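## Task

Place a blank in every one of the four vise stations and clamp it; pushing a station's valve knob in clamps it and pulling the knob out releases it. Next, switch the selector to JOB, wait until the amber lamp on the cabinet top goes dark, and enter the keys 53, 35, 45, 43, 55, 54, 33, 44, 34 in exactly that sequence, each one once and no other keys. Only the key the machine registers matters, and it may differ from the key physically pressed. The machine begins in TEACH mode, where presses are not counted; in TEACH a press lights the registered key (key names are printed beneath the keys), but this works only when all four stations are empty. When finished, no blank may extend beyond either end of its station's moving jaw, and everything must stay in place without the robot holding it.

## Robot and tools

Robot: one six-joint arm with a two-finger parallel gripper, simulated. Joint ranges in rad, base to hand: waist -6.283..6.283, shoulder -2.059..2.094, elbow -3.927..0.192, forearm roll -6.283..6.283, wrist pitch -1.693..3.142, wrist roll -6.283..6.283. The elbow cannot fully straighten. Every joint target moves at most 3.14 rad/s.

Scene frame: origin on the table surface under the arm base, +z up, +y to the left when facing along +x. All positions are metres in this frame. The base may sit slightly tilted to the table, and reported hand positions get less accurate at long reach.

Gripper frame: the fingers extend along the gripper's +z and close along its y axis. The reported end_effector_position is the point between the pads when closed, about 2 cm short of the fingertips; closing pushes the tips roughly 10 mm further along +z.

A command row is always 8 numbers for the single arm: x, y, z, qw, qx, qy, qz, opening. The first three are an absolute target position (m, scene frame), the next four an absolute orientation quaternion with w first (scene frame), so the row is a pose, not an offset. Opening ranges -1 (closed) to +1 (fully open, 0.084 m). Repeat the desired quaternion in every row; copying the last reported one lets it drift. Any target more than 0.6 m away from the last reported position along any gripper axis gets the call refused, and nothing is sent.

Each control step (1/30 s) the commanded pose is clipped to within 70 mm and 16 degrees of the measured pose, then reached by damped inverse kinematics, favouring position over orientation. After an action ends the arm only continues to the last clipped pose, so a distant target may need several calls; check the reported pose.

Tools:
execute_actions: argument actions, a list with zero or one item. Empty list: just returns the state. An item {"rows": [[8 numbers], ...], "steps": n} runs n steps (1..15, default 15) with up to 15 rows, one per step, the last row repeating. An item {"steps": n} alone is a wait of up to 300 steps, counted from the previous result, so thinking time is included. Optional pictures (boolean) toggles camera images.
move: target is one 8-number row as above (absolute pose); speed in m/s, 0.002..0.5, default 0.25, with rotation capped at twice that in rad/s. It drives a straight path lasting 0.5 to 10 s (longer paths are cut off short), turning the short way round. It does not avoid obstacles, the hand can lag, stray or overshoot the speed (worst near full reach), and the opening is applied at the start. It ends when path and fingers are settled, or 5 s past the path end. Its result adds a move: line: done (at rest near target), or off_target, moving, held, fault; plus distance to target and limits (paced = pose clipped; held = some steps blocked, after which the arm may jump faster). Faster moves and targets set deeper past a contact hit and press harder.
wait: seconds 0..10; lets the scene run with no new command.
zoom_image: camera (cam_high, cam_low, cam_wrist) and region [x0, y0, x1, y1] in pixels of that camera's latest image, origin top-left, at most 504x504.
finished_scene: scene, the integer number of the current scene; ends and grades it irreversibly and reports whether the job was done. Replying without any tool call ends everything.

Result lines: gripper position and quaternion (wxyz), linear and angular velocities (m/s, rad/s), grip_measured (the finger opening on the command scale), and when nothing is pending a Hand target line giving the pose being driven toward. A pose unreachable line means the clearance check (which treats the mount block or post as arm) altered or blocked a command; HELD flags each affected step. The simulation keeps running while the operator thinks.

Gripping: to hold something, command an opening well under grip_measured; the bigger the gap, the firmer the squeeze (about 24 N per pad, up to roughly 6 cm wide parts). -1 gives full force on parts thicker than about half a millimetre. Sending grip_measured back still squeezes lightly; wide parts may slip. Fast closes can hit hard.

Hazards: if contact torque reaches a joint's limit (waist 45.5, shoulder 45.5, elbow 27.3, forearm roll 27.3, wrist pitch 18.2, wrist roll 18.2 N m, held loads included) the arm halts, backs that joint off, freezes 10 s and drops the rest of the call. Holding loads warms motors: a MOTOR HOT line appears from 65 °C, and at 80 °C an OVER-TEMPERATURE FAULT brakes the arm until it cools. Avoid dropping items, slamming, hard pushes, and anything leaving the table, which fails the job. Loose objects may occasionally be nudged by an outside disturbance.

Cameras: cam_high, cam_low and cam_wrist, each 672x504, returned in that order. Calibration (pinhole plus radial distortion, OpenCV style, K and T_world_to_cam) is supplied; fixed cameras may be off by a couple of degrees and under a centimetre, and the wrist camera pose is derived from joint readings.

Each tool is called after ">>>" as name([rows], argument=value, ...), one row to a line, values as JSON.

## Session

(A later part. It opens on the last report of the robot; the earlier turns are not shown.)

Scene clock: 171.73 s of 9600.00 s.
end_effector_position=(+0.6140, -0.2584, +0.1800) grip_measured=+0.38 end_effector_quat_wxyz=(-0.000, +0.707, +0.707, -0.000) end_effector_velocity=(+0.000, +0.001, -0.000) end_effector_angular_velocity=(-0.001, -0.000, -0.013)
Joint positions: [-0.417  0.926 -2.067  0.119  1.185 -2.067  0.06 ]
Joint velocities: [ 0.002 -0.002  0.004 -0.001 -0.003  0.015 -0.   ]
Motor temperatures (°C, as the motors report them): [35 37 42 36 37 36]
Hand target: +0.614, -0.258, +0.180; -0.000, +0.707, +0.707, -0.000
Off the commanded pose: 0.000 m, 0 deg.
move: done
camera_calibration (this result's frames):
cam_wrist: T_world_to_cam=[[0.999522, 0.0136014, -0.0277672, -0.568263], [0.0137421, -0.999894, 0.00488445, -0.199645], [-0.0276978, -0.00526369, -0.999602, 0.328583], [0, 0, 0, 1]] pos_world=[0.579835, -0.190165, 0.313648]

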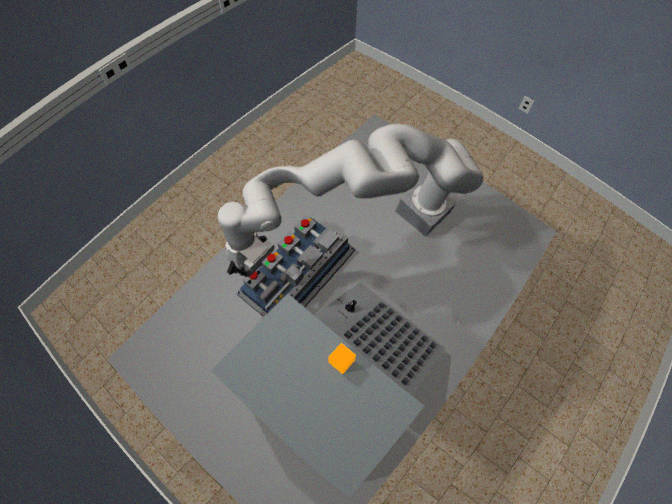

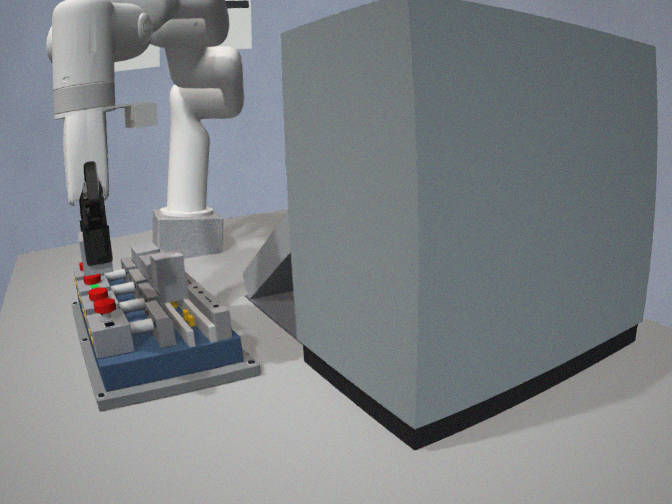

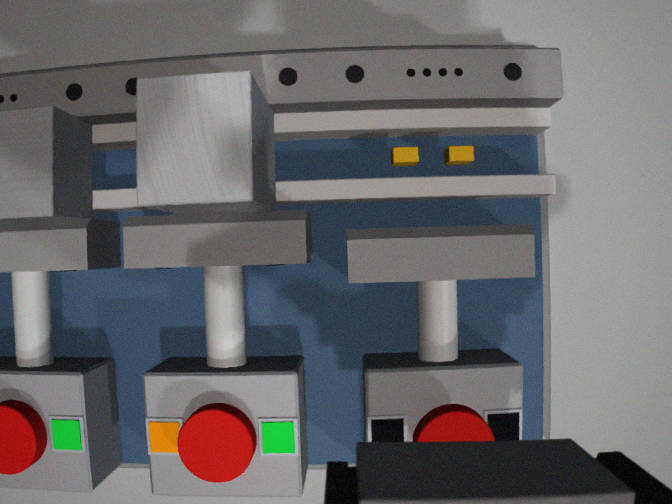

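>>> move(target=[0.614,-0.160,0.17,0,0.707,0.707,0,0], speed=0.12)

>>> move(target=[0.614,-0.160,0.088,0,0.707,0.707,0,0], speed=0.04)

>>> move(target=[0.614,-0.160,0.089,0,0.707,0.707,0,0.7])

>>> move(target=[0.614,-0.160,0.16,0,0.707,0.707,0,0.7], speed=0.12)

>>> move(target=[0.616,-0.259,0.15,0,0.707,0.707,0,-1], speed=0.15)

>>> move(target=[0.616,-0.259,0.113,0,0.707,0.707,0,-1], speed=0.04)

>>> move(target=[0.58,-0.27,0.22,0,0.707,0.707,0,-1], speed=0.12)

Scene clock: 175.87 s of 9600.00 s.
end_effector_position=(+0.6140, -0.1607, +0.1701) grip_measured=+0.38 end_effector_quat_wxyz=(-0.000, +0.707, +0.707, -0.000) end_effector_velocity=(+0.000, +0.004, -0.000) end_effector_angular_velocity=(-0.001, -0.002, +0.000)
Joint positions: [-0.276  0.756 -1.775  0.133  1.048 -1.946  0.06 ]
Joint velocities: [ 0.006 -0.006  0.01   0.    -0.007  0.005 -0.   ]
Motor temperatures (°C, as the motors report them): [35 37 42 36 37 36]
Hand target: +0.614, -0.160, +0.170; +0.000, +0.707, +0.707, -0.000
Off the commanded pose: 0.001 m, 0 deg.
move: done
camera_calibration (this result's frames):
cam_wrist: T_world_to_cam=[[0.999543, 0.0120125, -0.02773, -0.570149], [0.0121577, -0.999913, 0.00507376, -0.101036], [-0.0276666, -0.00540857, -0.999603, 0.319164], [0, 0, 0, 1]] pos_world=[0.579947, -0.092452, 0.303739]

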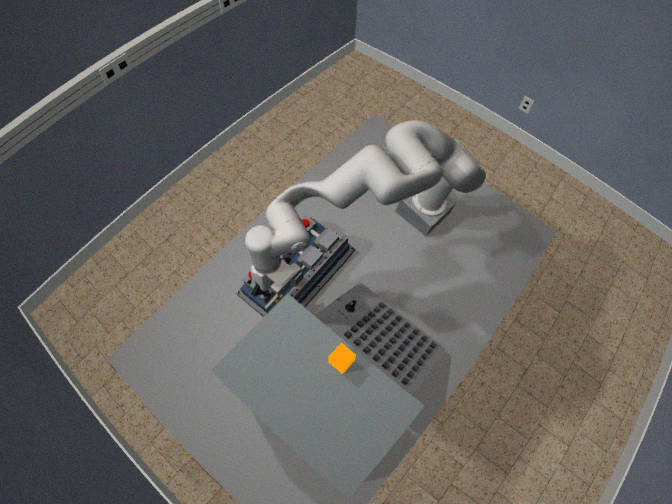

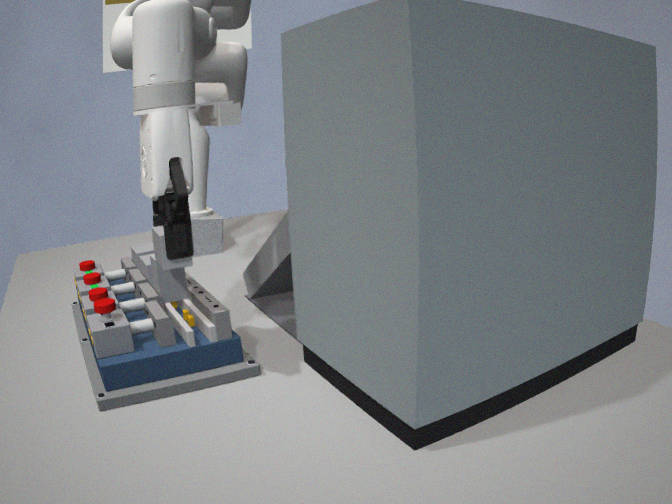

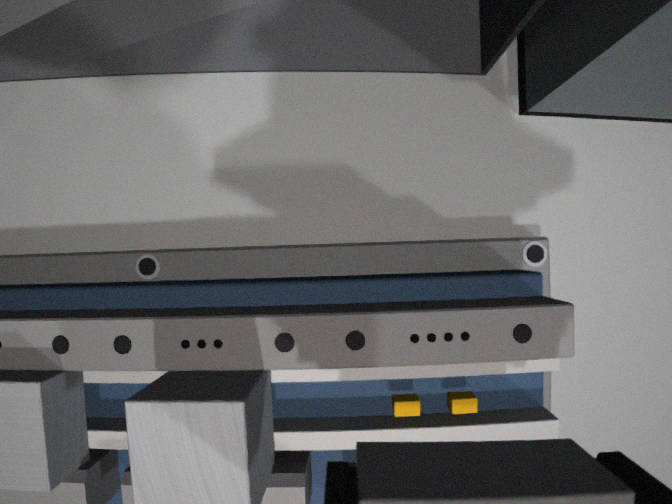

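Scene clock: 178.37 s of 9600.00 s.
end_effector_position=(+0.6176, -0.1608, +0.0937) grip_measured=+0.38 end_effector_quat_wxyz=(+0.006, +0.707, +0.707, +0.003) end_effector_velocity=(-0.000, +0.000, -0.000) end_effector_angular_velocity=(+0.001, +0.002, +0.001)
Joint positions: [-0.258  0.876 -1.747  0.149  0.887 -1.955  0.06 ]
Joint velocities: [ 0.     0.    -0.001 -0.     0.003 -0.     0.   ]
Motor temperatures (°C, as the motors report them): [35 37 42 36 37 36]
Hand target: +0.614, -0.160, +0.088; +0.000, +0.707, +0.707, -0.000
Off the commanded pose: 0.007 m, 1 deg.
move: off_target
camera_calibration (this result's frames):
cam_wrist: T_world_to_cam=[[0.999797, 0.0130271, -0.0153767, -0.576988], [0.0131662, -0.999873, 0.00898019, -0.101783], [-0.0152577, -0.00918082, -0.999841, 0.234728], [0, 0, 0, 1]] pos_world=[0.581793, -0.0920986, 0.226733]

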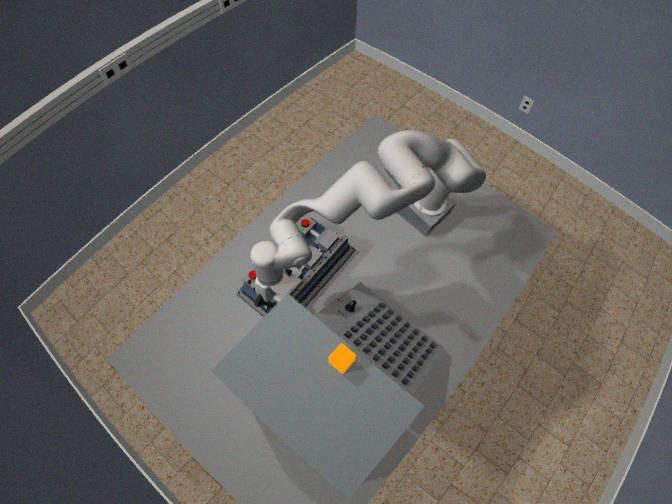

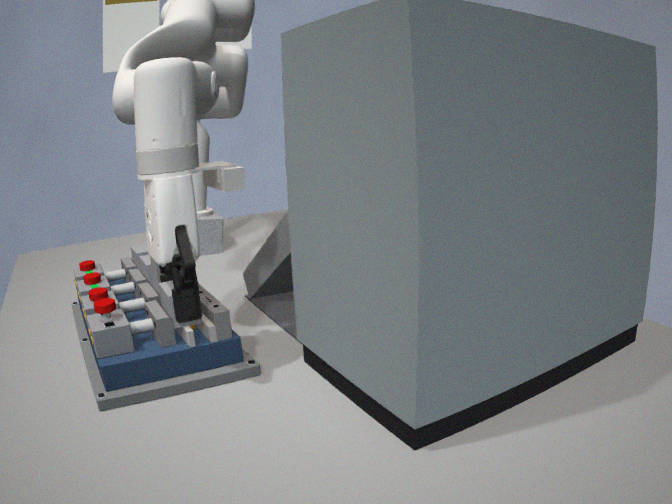

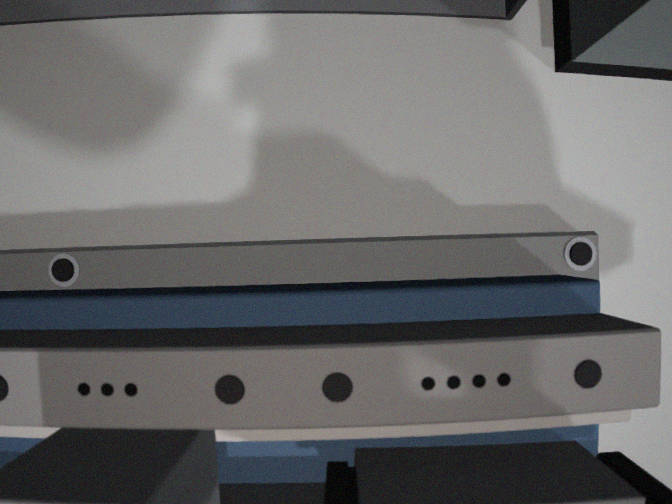

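Scene clock: 179.07 s of 9600.00 s.
end_effector_position=(+0.6144, -0.1598, +0.0893) grip_measured=+0.69 end_effector_quat_wxyz=(+0.000, +0.707, +0.707, +0.000) end_effector_velocity=(-0.001, -0.000, -0.000) end_effector_angular_velocity=(+0.001, +0.003, -0.001)
Joint positions: [-0.257  0.881 -1.745  0.149  0.891 -1.955  0.073]
Joint velocities: [-0.    -0.     0.001 -0.     0.002  0.    -0.   ]
Motor temperatures (°C, as the motors report them): [35 37 42 36 37 36]
Hand target: +0.614, -0.160, +0.089; +0.000, +0.707, +0.707, -0.000
Off the commanded pose: 0.001 m, 0 deg.
move: done
camera_calibration (this result's frames):
cam_wrist: T_world_to_cam=[[0.999574, 0.0128767, -0.0261783, -0.57283], [0.013015, -0.999902, 0.00511901, -0.100259], [-0.0261098, -0.00545754, -0.999644, 0.237517], [0, 0, 0, 1]] pos_world=[0.580093, -0.0915764, 0.22295]

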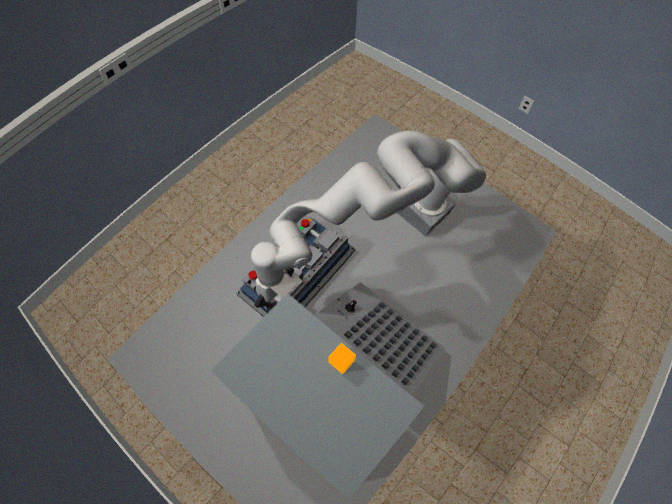

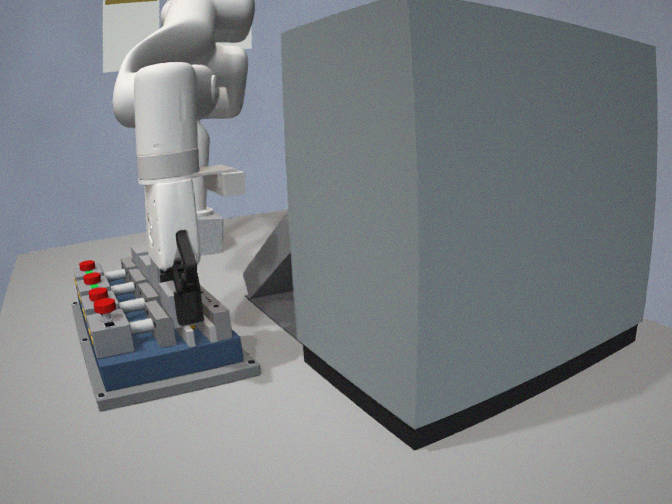

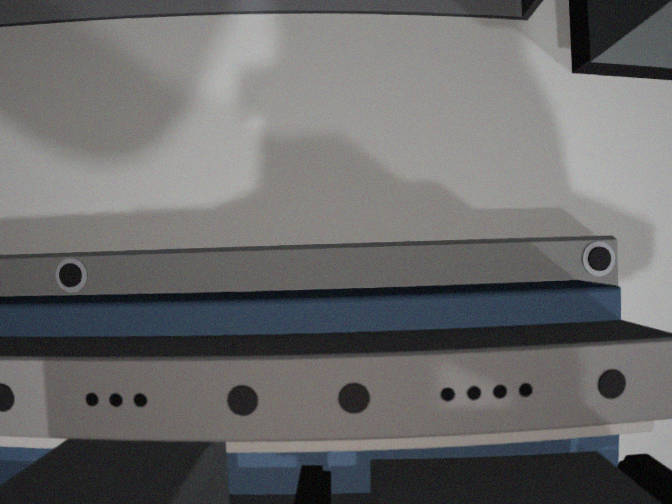

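Scene clock: 180.10 s of 9600.00 s.
end_effector_position=(+0.6138, -0.1599, +0.1588) grip_measured=+0.70 end_effector_quat_wxyz=(-0.001, +0.707, +0.707, -0.000) end_effector_velocity=(+0.002, -0.000, +0.007) end_effector_angular_velocity=(-0.002, -0.006, +0.001)
Joint positions: [-0.273  0.77  -1.765  0.135  1.025 -1.947  0.073]
Joint velocities: [-0.001 -0.007 -0.006 -0.001  0.007 -0.     0.   ]
Motor temperatures (°C, as the motors report them): [35 37 42 36 37 36]
Hand target: +0.614, -0.160, +0.160; -0.000, +0.707, +0.707, +0.000
Off the commanded pose: 0.001 m, 0 deg.
move: done
camera_calibration (this result's frames):
cam_wrist: T_world_to_cam=[[0.999509, 0.0126489, -0.0286749, -0.569936], [0.0127731, -0.99991, 0.00415288, -0.100408], [-0.0286198, -0.0045171, -0.99958, 0.30863], [0, 0, 0, 1]] pos_world=[0.579771, -0.0917954, 0.292574]

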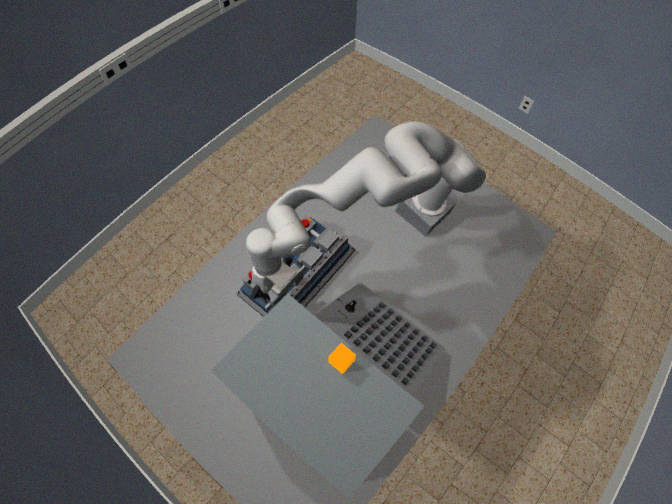

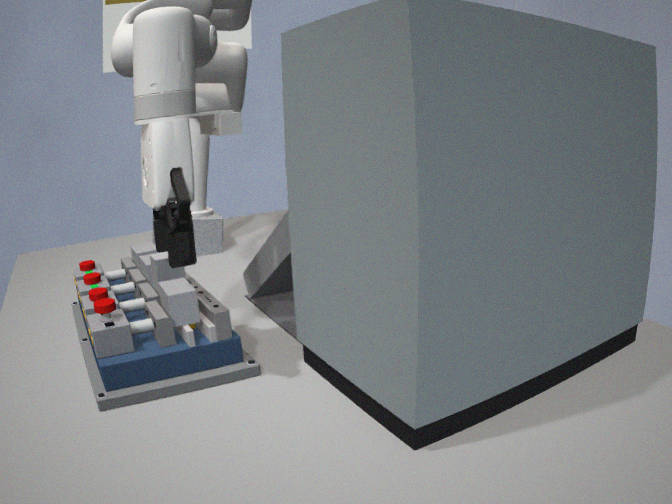

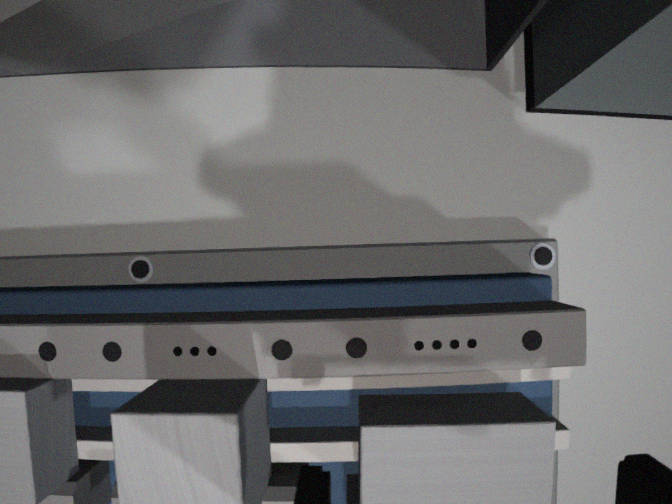

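Scene clock: 181.27 s of 9600.00 s.
end_effector_position=(+0.6160, -0.2584, +0.1502) grip_measured=-1.00 end_effector_quat_wxyz=(+0.000, +0.707, +0.707, +0.000) end_effector_velocity=(-0.000, -0.003, -0.001) end_effector_angular_velocity=(+0.002, +0.004, -0.001)
Joint positions: [-0.41   0.966 -2.051  0.123  1.127 -2.068  0.   ]
Joint velocities: [-0.005  0.015 -0.022 -0.001  0.013 -0.002  0.   ]
Motor temperatures (°C, as the motors report them): [35 37 42 36 37 36]
Hand target: +0.616, -0.259, +0.150; +0.000, +0.707, +0.707, +0.000
Off the commanded pose: 0.001 m, 0 deg.
move: done
camera_calibration (this result's frames):
cam_wrist: T_world_to_cam=[[0.999566, 0.013154, -0.0263603, -0.571422], [0.0132856, -0.9999, 0.00482163, -0.199277], [-0.0262942, -0.00516975, -0.999641, 0.298008], [0, 0, 0, 1]] pos_world=[0.581658, -0.1902, 0.283799]

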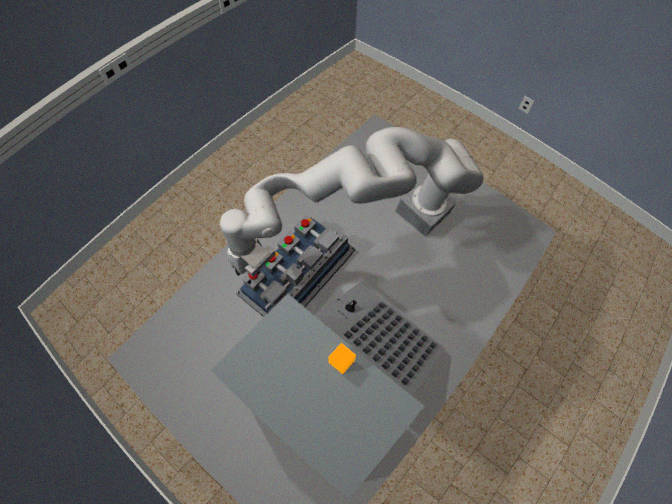

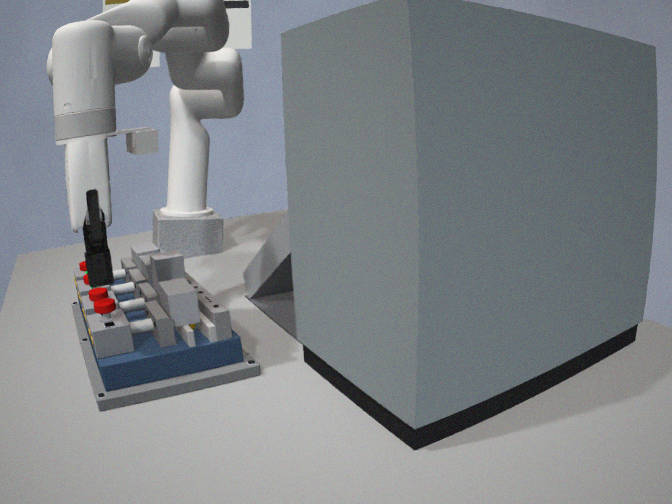

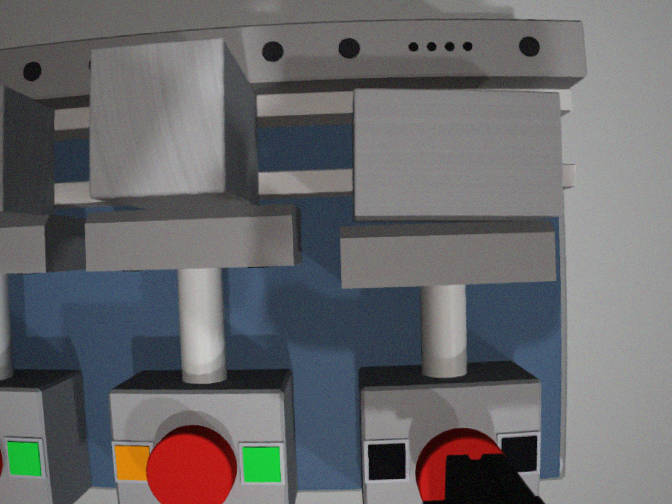

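Scene clock: 182.47 s of 9600.00 s.
end_effector_position=(+0.6177, -0.2596, +0.1179) grip_measured=-1.00 end_effector_quat_wxyz=(+0.003, +0.707, +0.707, +0.001) end_effector_velocity=(-0.000, -0.000, -0.002) end_effector_angular_velocity=(+0.000, +0.001, -0.000)
Joint positions: [-0.404  1.013 -2.039  0.127  1.062 -2.071  0.   ]
Joint velocities: [ 0.     0.003  0.     0.    -0.003  0.     0.   ]
Motor temperatures (°C, as the motors report them): [35 37 42 36 37 36]
Hand target: +0.616, -0.259, +0.113; +0.000, +0.707, +0.707, -0.000
Off the commanded pose: 0.005 m, 0 deg.
move: off_target
camera_calibration (this result's frames):
cam_wrist: T_world_to_cam=[[0.99969, 0.0128961, -0.0212982, -0.574707], [0.0130637, -0.999885, 0.00774522, -0.200546], [-0.0211959, -0.00802105, -0.999743, 0.26197], [0, 0, 0, 1]] pos_world=[0.582702, -0.19101, 0.251216]

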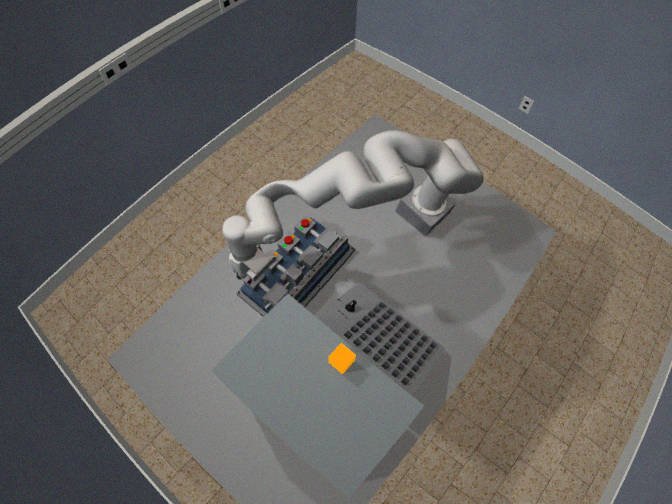

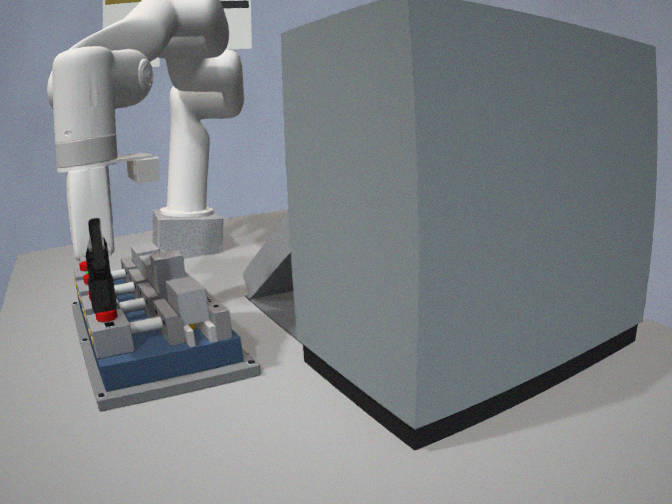

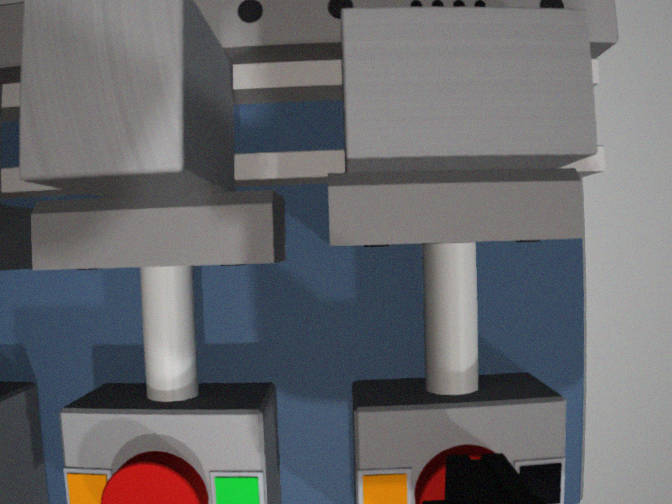

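Scene clock: 183.83 s of 9600.00 s.
end_effector_position=(+0.5801, -0.2698, +0.2191) grip_measured=-1.00 end_effector_quat_wxyz=(-0.001, +0.707, +0.707, -0.000) end_effector_velocity=(+0.001, -0.001, +0.007) end_effector_angular_velocity=(-0.005, -0.009, +0.001)
Joint positions: [-0.462  0.771 -1.91   0.117  1.188 -2.111  0.   ]
Joint velocities: [-0.002 -0.01  -0.002 -0.     0.002 -0.001  0.   ]
Motor temperatures (°C, as the motors report them): [35 37 42 36 37 36]
Hand target: +0.580, -0.270, +0.220; -0.000, +0.707, +0.707, +0.000
Off the commanded pose: 0.001 m, 0 deg.
move: done
camera_calibration (this result's frames):
cam_wrist: T_world_to_cam=[[0.99952, 0.0127917, -0.0282181, -0.533214], [0.0129105, -0.999909, 0.00403362, -0.210105], [-0.0281639, -0.00439599, -0.999594, 0.367166], [0, 0, 0, 1]] pos_world=[0.546012, -0.201651, 0.352818]

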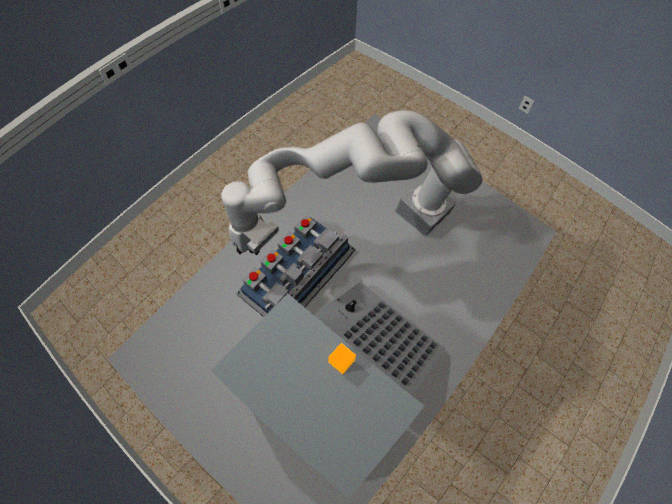

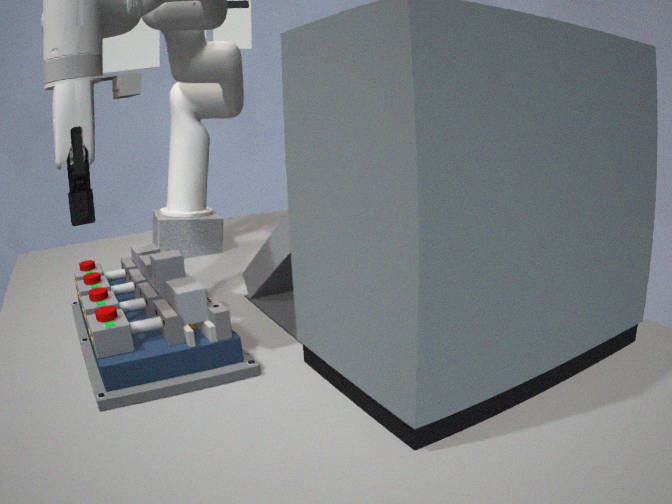

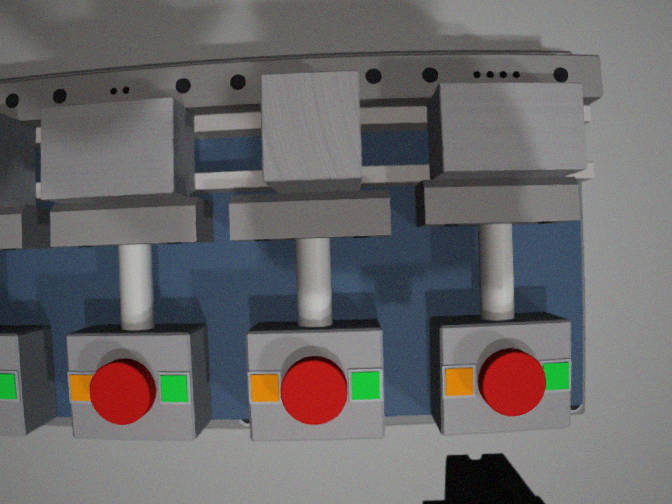

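>>> move(target=[0.47,-0.10,0.24,0.05,0.4,0.915,0,-0.2])

>>> move(target=[0.486,0.042,0.165,0.087,0,0.996,0,-0.2], speed=0.15)

>>> zoom_image(camera="cam_high", region=[300, 260, 420, 350])

Scene clock: 194.77 s of 9600.00 s.
end_effector_position=(+0.4703, -0.1002, +0.2400) grip_measured=-0.21 end_effector_quat_wxyz=(+0.050, +0.401, +0.915, -0.000) end_effector_velocity=(-0.001, +0.002, +0.001) end_effector_angular_velocity=(-0.000, -0.002, +0.008)
Joint positions: [-0.253  0.072 -0.959  0.14   0.815 -2.687  0.035]
Joint velocities: [ 0.003 -0.008  0.009  0.001 -0.003 -0.006 -0.   ]
Motor temperatures (°C, as the motors report them): [35 37 42 36 37 36]
Hand target: +0.470, -0.100, +0.240; +0.050, +0.400, +0.915, -0.000
Off the commanded pose: 0.000 m, 0 deg.
After step 90, 5.87 s passed at rest.
move: done
camera_calibration (this result's frames):
cam_wrist: T_world_to_cam=[[0.726749, 0.686816, 0.0109675, -0.238681], [0.682885, -0.724129, 0.0964639, -0.348819], [0.0741948, -0.0626155, -0.995276, 0.330798], [0, 0, 0, 1]] pos_world=[0.387121, -0.0679468, 0.365501]

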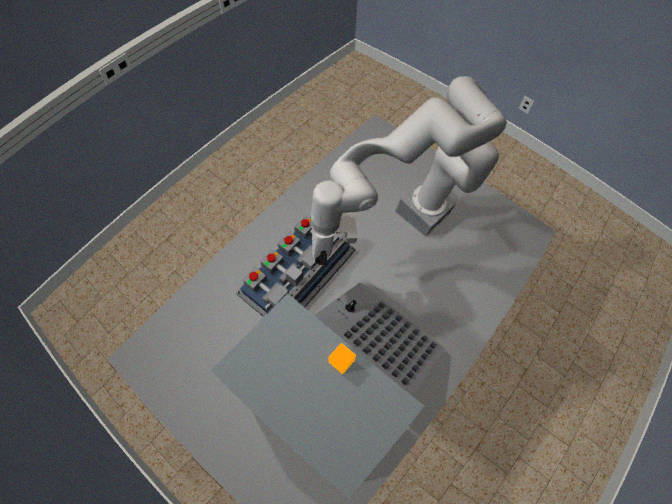

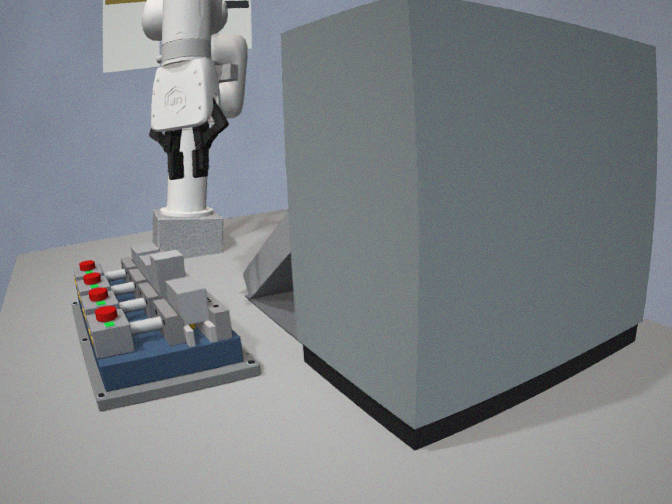

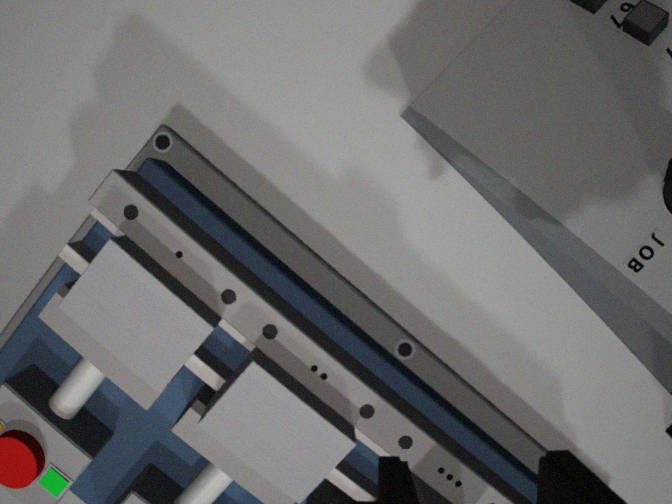

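Scene clock: 197.93 s of 9600.00 s.
end_effector_position=(+0.4861, +0.0413, +0.1653) grip_measured=-0.21 end_effector_quat_wxyz=(+0.087, +0.001, +0.996, -0.001) end_effector_velocity=(+0.000, +0.002, -0.001) end_effector_angular_velocity=(-0.000, -0.002, +0.012)
Joint positions: [ 0.072  0.136 -0.807  0.227  0.492 -3.28   0.035]
Joint velocities: [ 0.004  0.003  0.     0.005 -0.005 -0.012 -0.   ]
Motor temperatures (°C, as the motors report them): [35 37 42 36 37 36]
Hand target: +0.486, +0.042, +0.165; +0.087, +0.000, +0.996, -0.000
Off the commanded pose: 0.001 m, 0 deg.
move: done
camera_calibration (this result's frames):
cam_wrist: T_world_to_cam=[[-0.00606641, 0.999534, -0.0299011, 0.00354991], [0.984023, 0.0112876, 0.177683, -0.440203], [0.177938, -0.0283454, -0.983633, 0.210325], [0, 0, 0, 1]] pos_world=[0.395767, 0.00738236, 0.285206]

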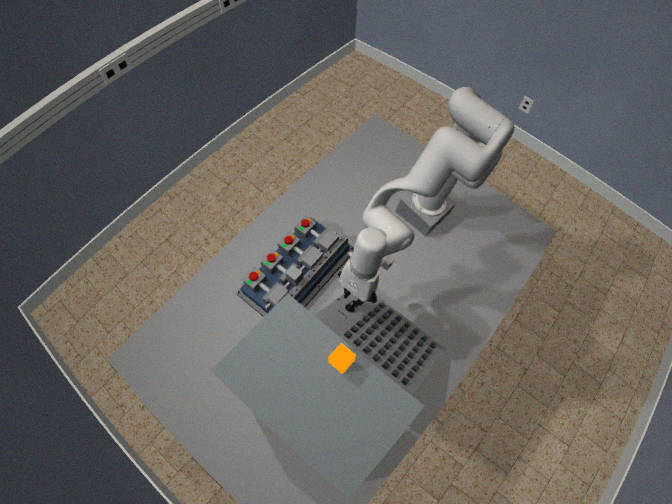

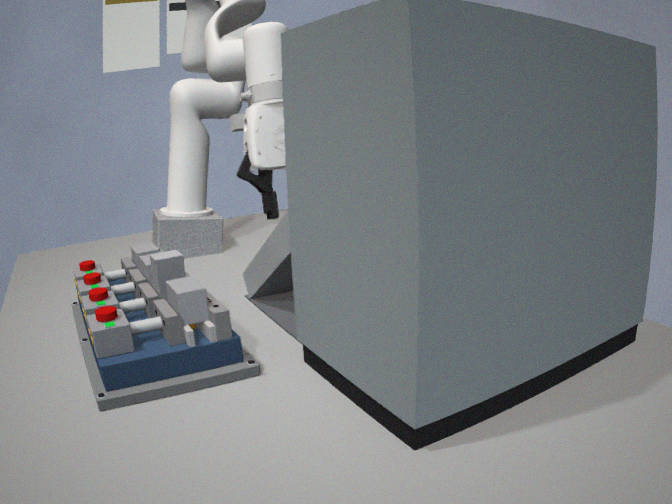

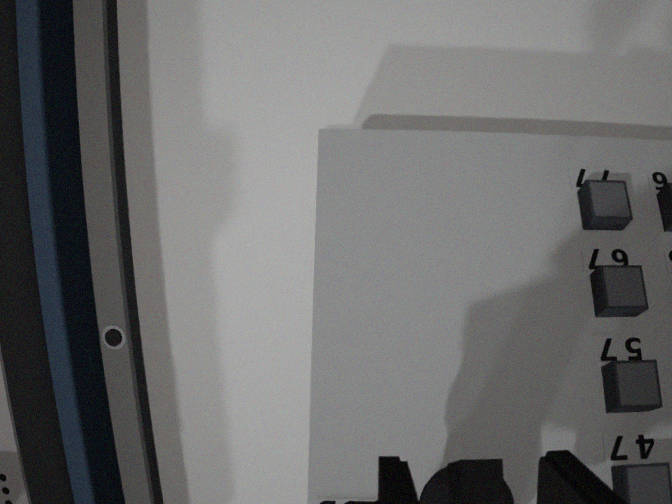

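Region (300, 260, 420, 350) of cam_high's 672x504 image, scaled by 4.200, with more detail than that image has; it fills the top 378 rows of this view, and the rest is white.

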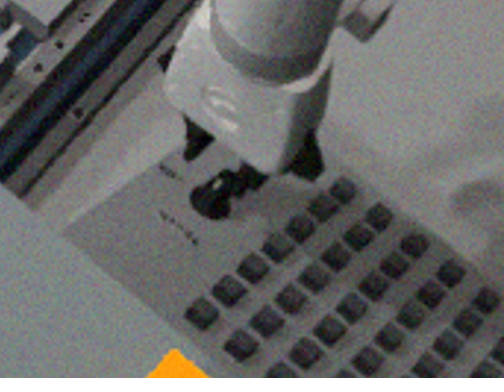

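>>> move(target=[0.4935,0.042,0.143,0.087,0,0.996,0,-0.2], speed=0.04)

Scene clock: 203.00 s of 9600.00 s.
end_effector_position=(+0.4934, +0.0419, +0.1434) grip_measured=-0.21 end_effector_quat_wxyz=(+0.087, +0.000, +0.996, -0.000) end_effector_velocity=(+0.002, +0.000, -0.001) end_effector_angular_velocity=(+0.000, -0.003, +0.000)
Joint positions: [ 0.083  0.208 -0.827  0.251  0.439 -3.298  0.035]
Joint velocities: [ 0.001  0.007 -0.004  0.003 -0.006 -0.003 -0.   ]
Motor temperatures (°C, as the motors report them): [35 36 42 36 37 36]
Hand target: +0.493, +0.042, +0.143; +0.087, +0.000, +0.996, -0.000
Off the commanded pose: 0.000 m, 0 deg.
After step 90, 1.17 s passed at rest.
move: done
camera_calibration (this result's frames):
cam_wrist: T_world_to_cam=[[-0.0076381, 0.999545, -0.0291886, 0.00296604], [0.983882, 0.012727, 0.178365, -0.443596], [0.178655, -0.0273558, -0.983531, 0.18708], [0, 0, 0, 1]] pos_world=[0.403046, 0.0077987, 0.263208]

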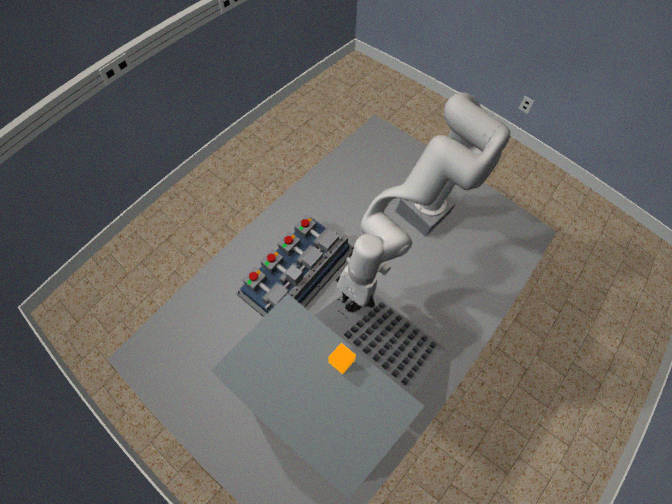

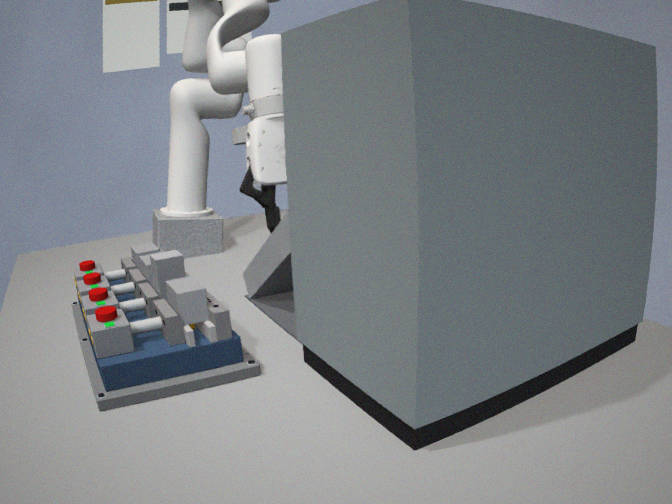

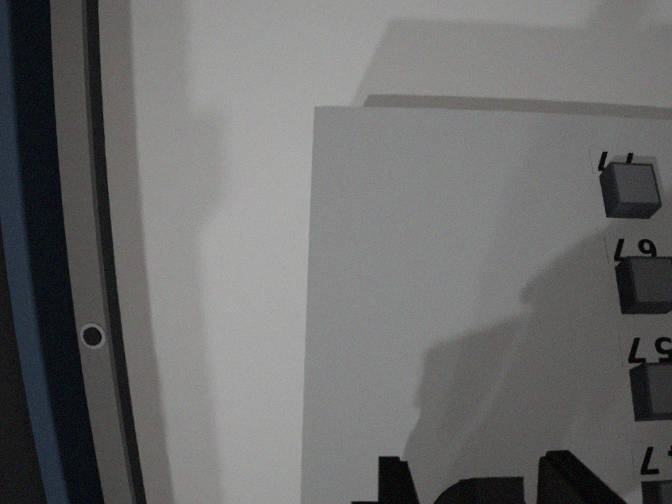

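>>> move(target=[0.505,0.042,0.123,0.087,0,0.996,0,-0.2], speed=0.03)

>>> move(target=[0.505,0.042,0.123,0.087,0,0.996,0,-0.8], speed=0.03)

Scene clock: 205.70 s of 9600.00 s.
end_effector_position=(+0.5008, +0.0435, +0.1354) grip_measured=-0.19 end_effector_quat_wxyz=(+0.086, +0.001, +0.996, +0.003) end_effector_velocity=(+0.000, +0.001, +0.000) end_effector_angular_velocity=(+0.000, -0.001, +0.005)
Joint positions: [ 0.086  0.249 -0.858  0.27   0.433 -3.31   0.036]
Joint velocities: [ 0.003 -0.001  0.001  0.002 -0.002 -0.003 -0.   ]
Motor temperatures (°C, as the motors report them): [35 36 42 36 37 36]
Hand target: +0.504, +0.042, +0.123; +0.087, -0.000, +0.996, -0.000
Off the commanded pose: 0.013 m, 0 deg.
move: off_target
camera_calibration (this result's frames):
cam_wrist: T_world_to_cam=[[-0.00675499, 0.999732, -0.0221444, -0.000152425], [0.984413, 0.0105401, 0.175554, -0.449213], [0.175741, -0.0206134, -0.984221, 0.179247], [0, 0, 0, 1]] pos_world=[0.410709, 0.00858203, 0.255277]

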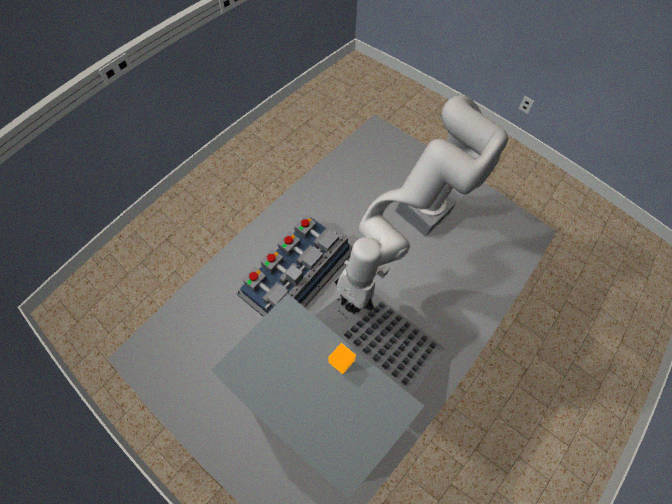

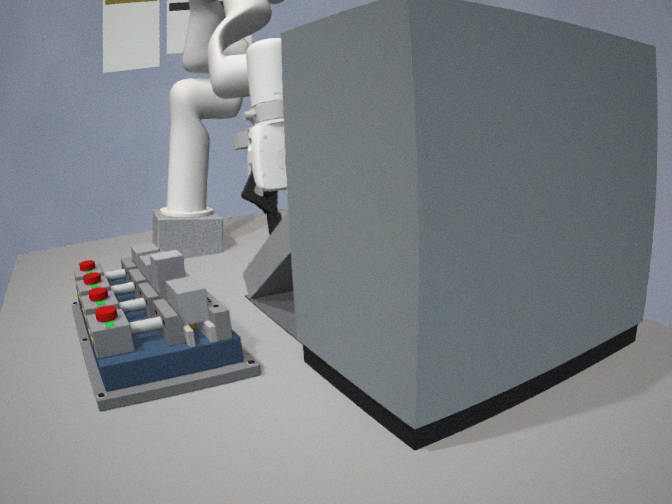

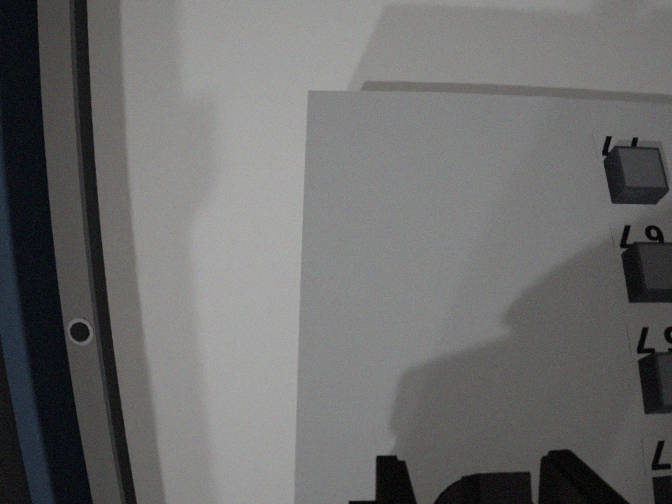

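Scene clock: 206.40 s of 9600.00 s.
end_effector_position=(+0.5009, +0.0437, +0.1355) grip_measured=-0.20 end_effector_quat_wxyz=(+0.086, +0.000, +0.996, +0.004) end_effector_velocity=(-0.000, -0.000, -0.000) end_effector_angular_velocity=(-0.000, -0.002, +0.000)
Joint positions: [ 0.086  0.249 -0.858  0.27   0.433 -3.311  0.035]
Joint velocities: [ 0.    -0.001  0.003  0.001 -0.003 -0.001 -0.   ]
Motor temperatures (°C, as the motors report them): [35 36 42 36 37 36]
Hand target: +0.504, +0.042, +0.123; +0.087, -0.000, +0.996, -0.000
Off the commanded pose: 0.013 m, 0 deg.
move: off_target
camera_calibration (this result's frames):
cam_wrist: T_world_to_cam=[[-0.00737899, 0.999732, -0.0219384, -0.000059588], [0.98436, 0.0111237, 0.175816, -0.449361], [0.176013, -0.0202979, -0.984178, 0.179148], [0, 0, 0, 1]] pos_world=[0.4108, 0.00869445, 0.255317]

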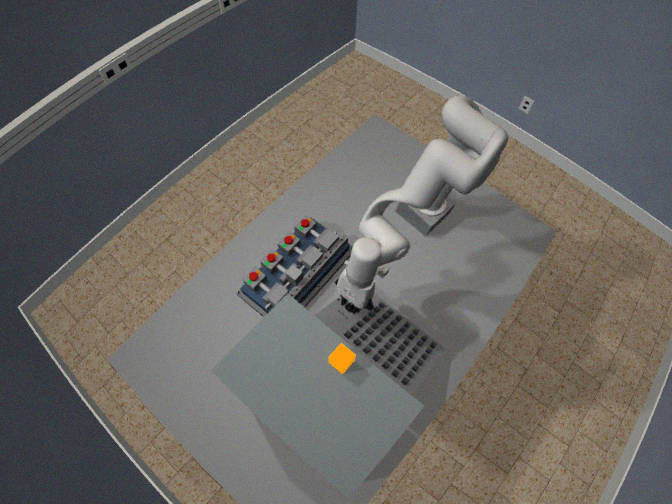

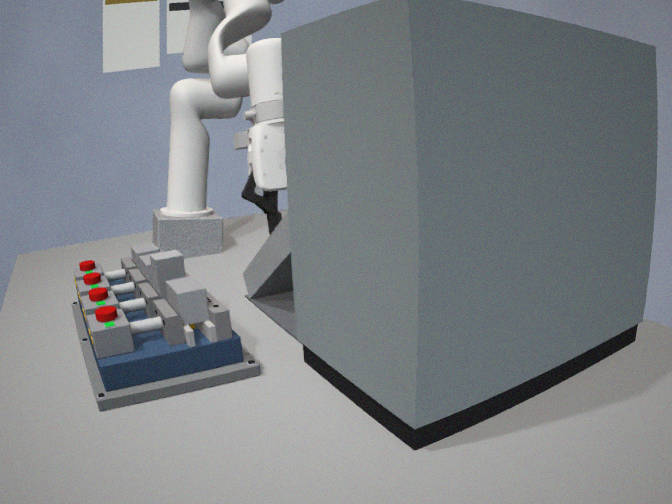

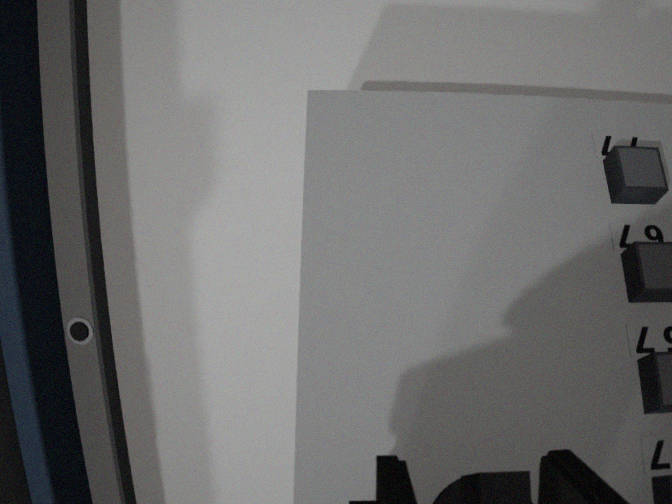

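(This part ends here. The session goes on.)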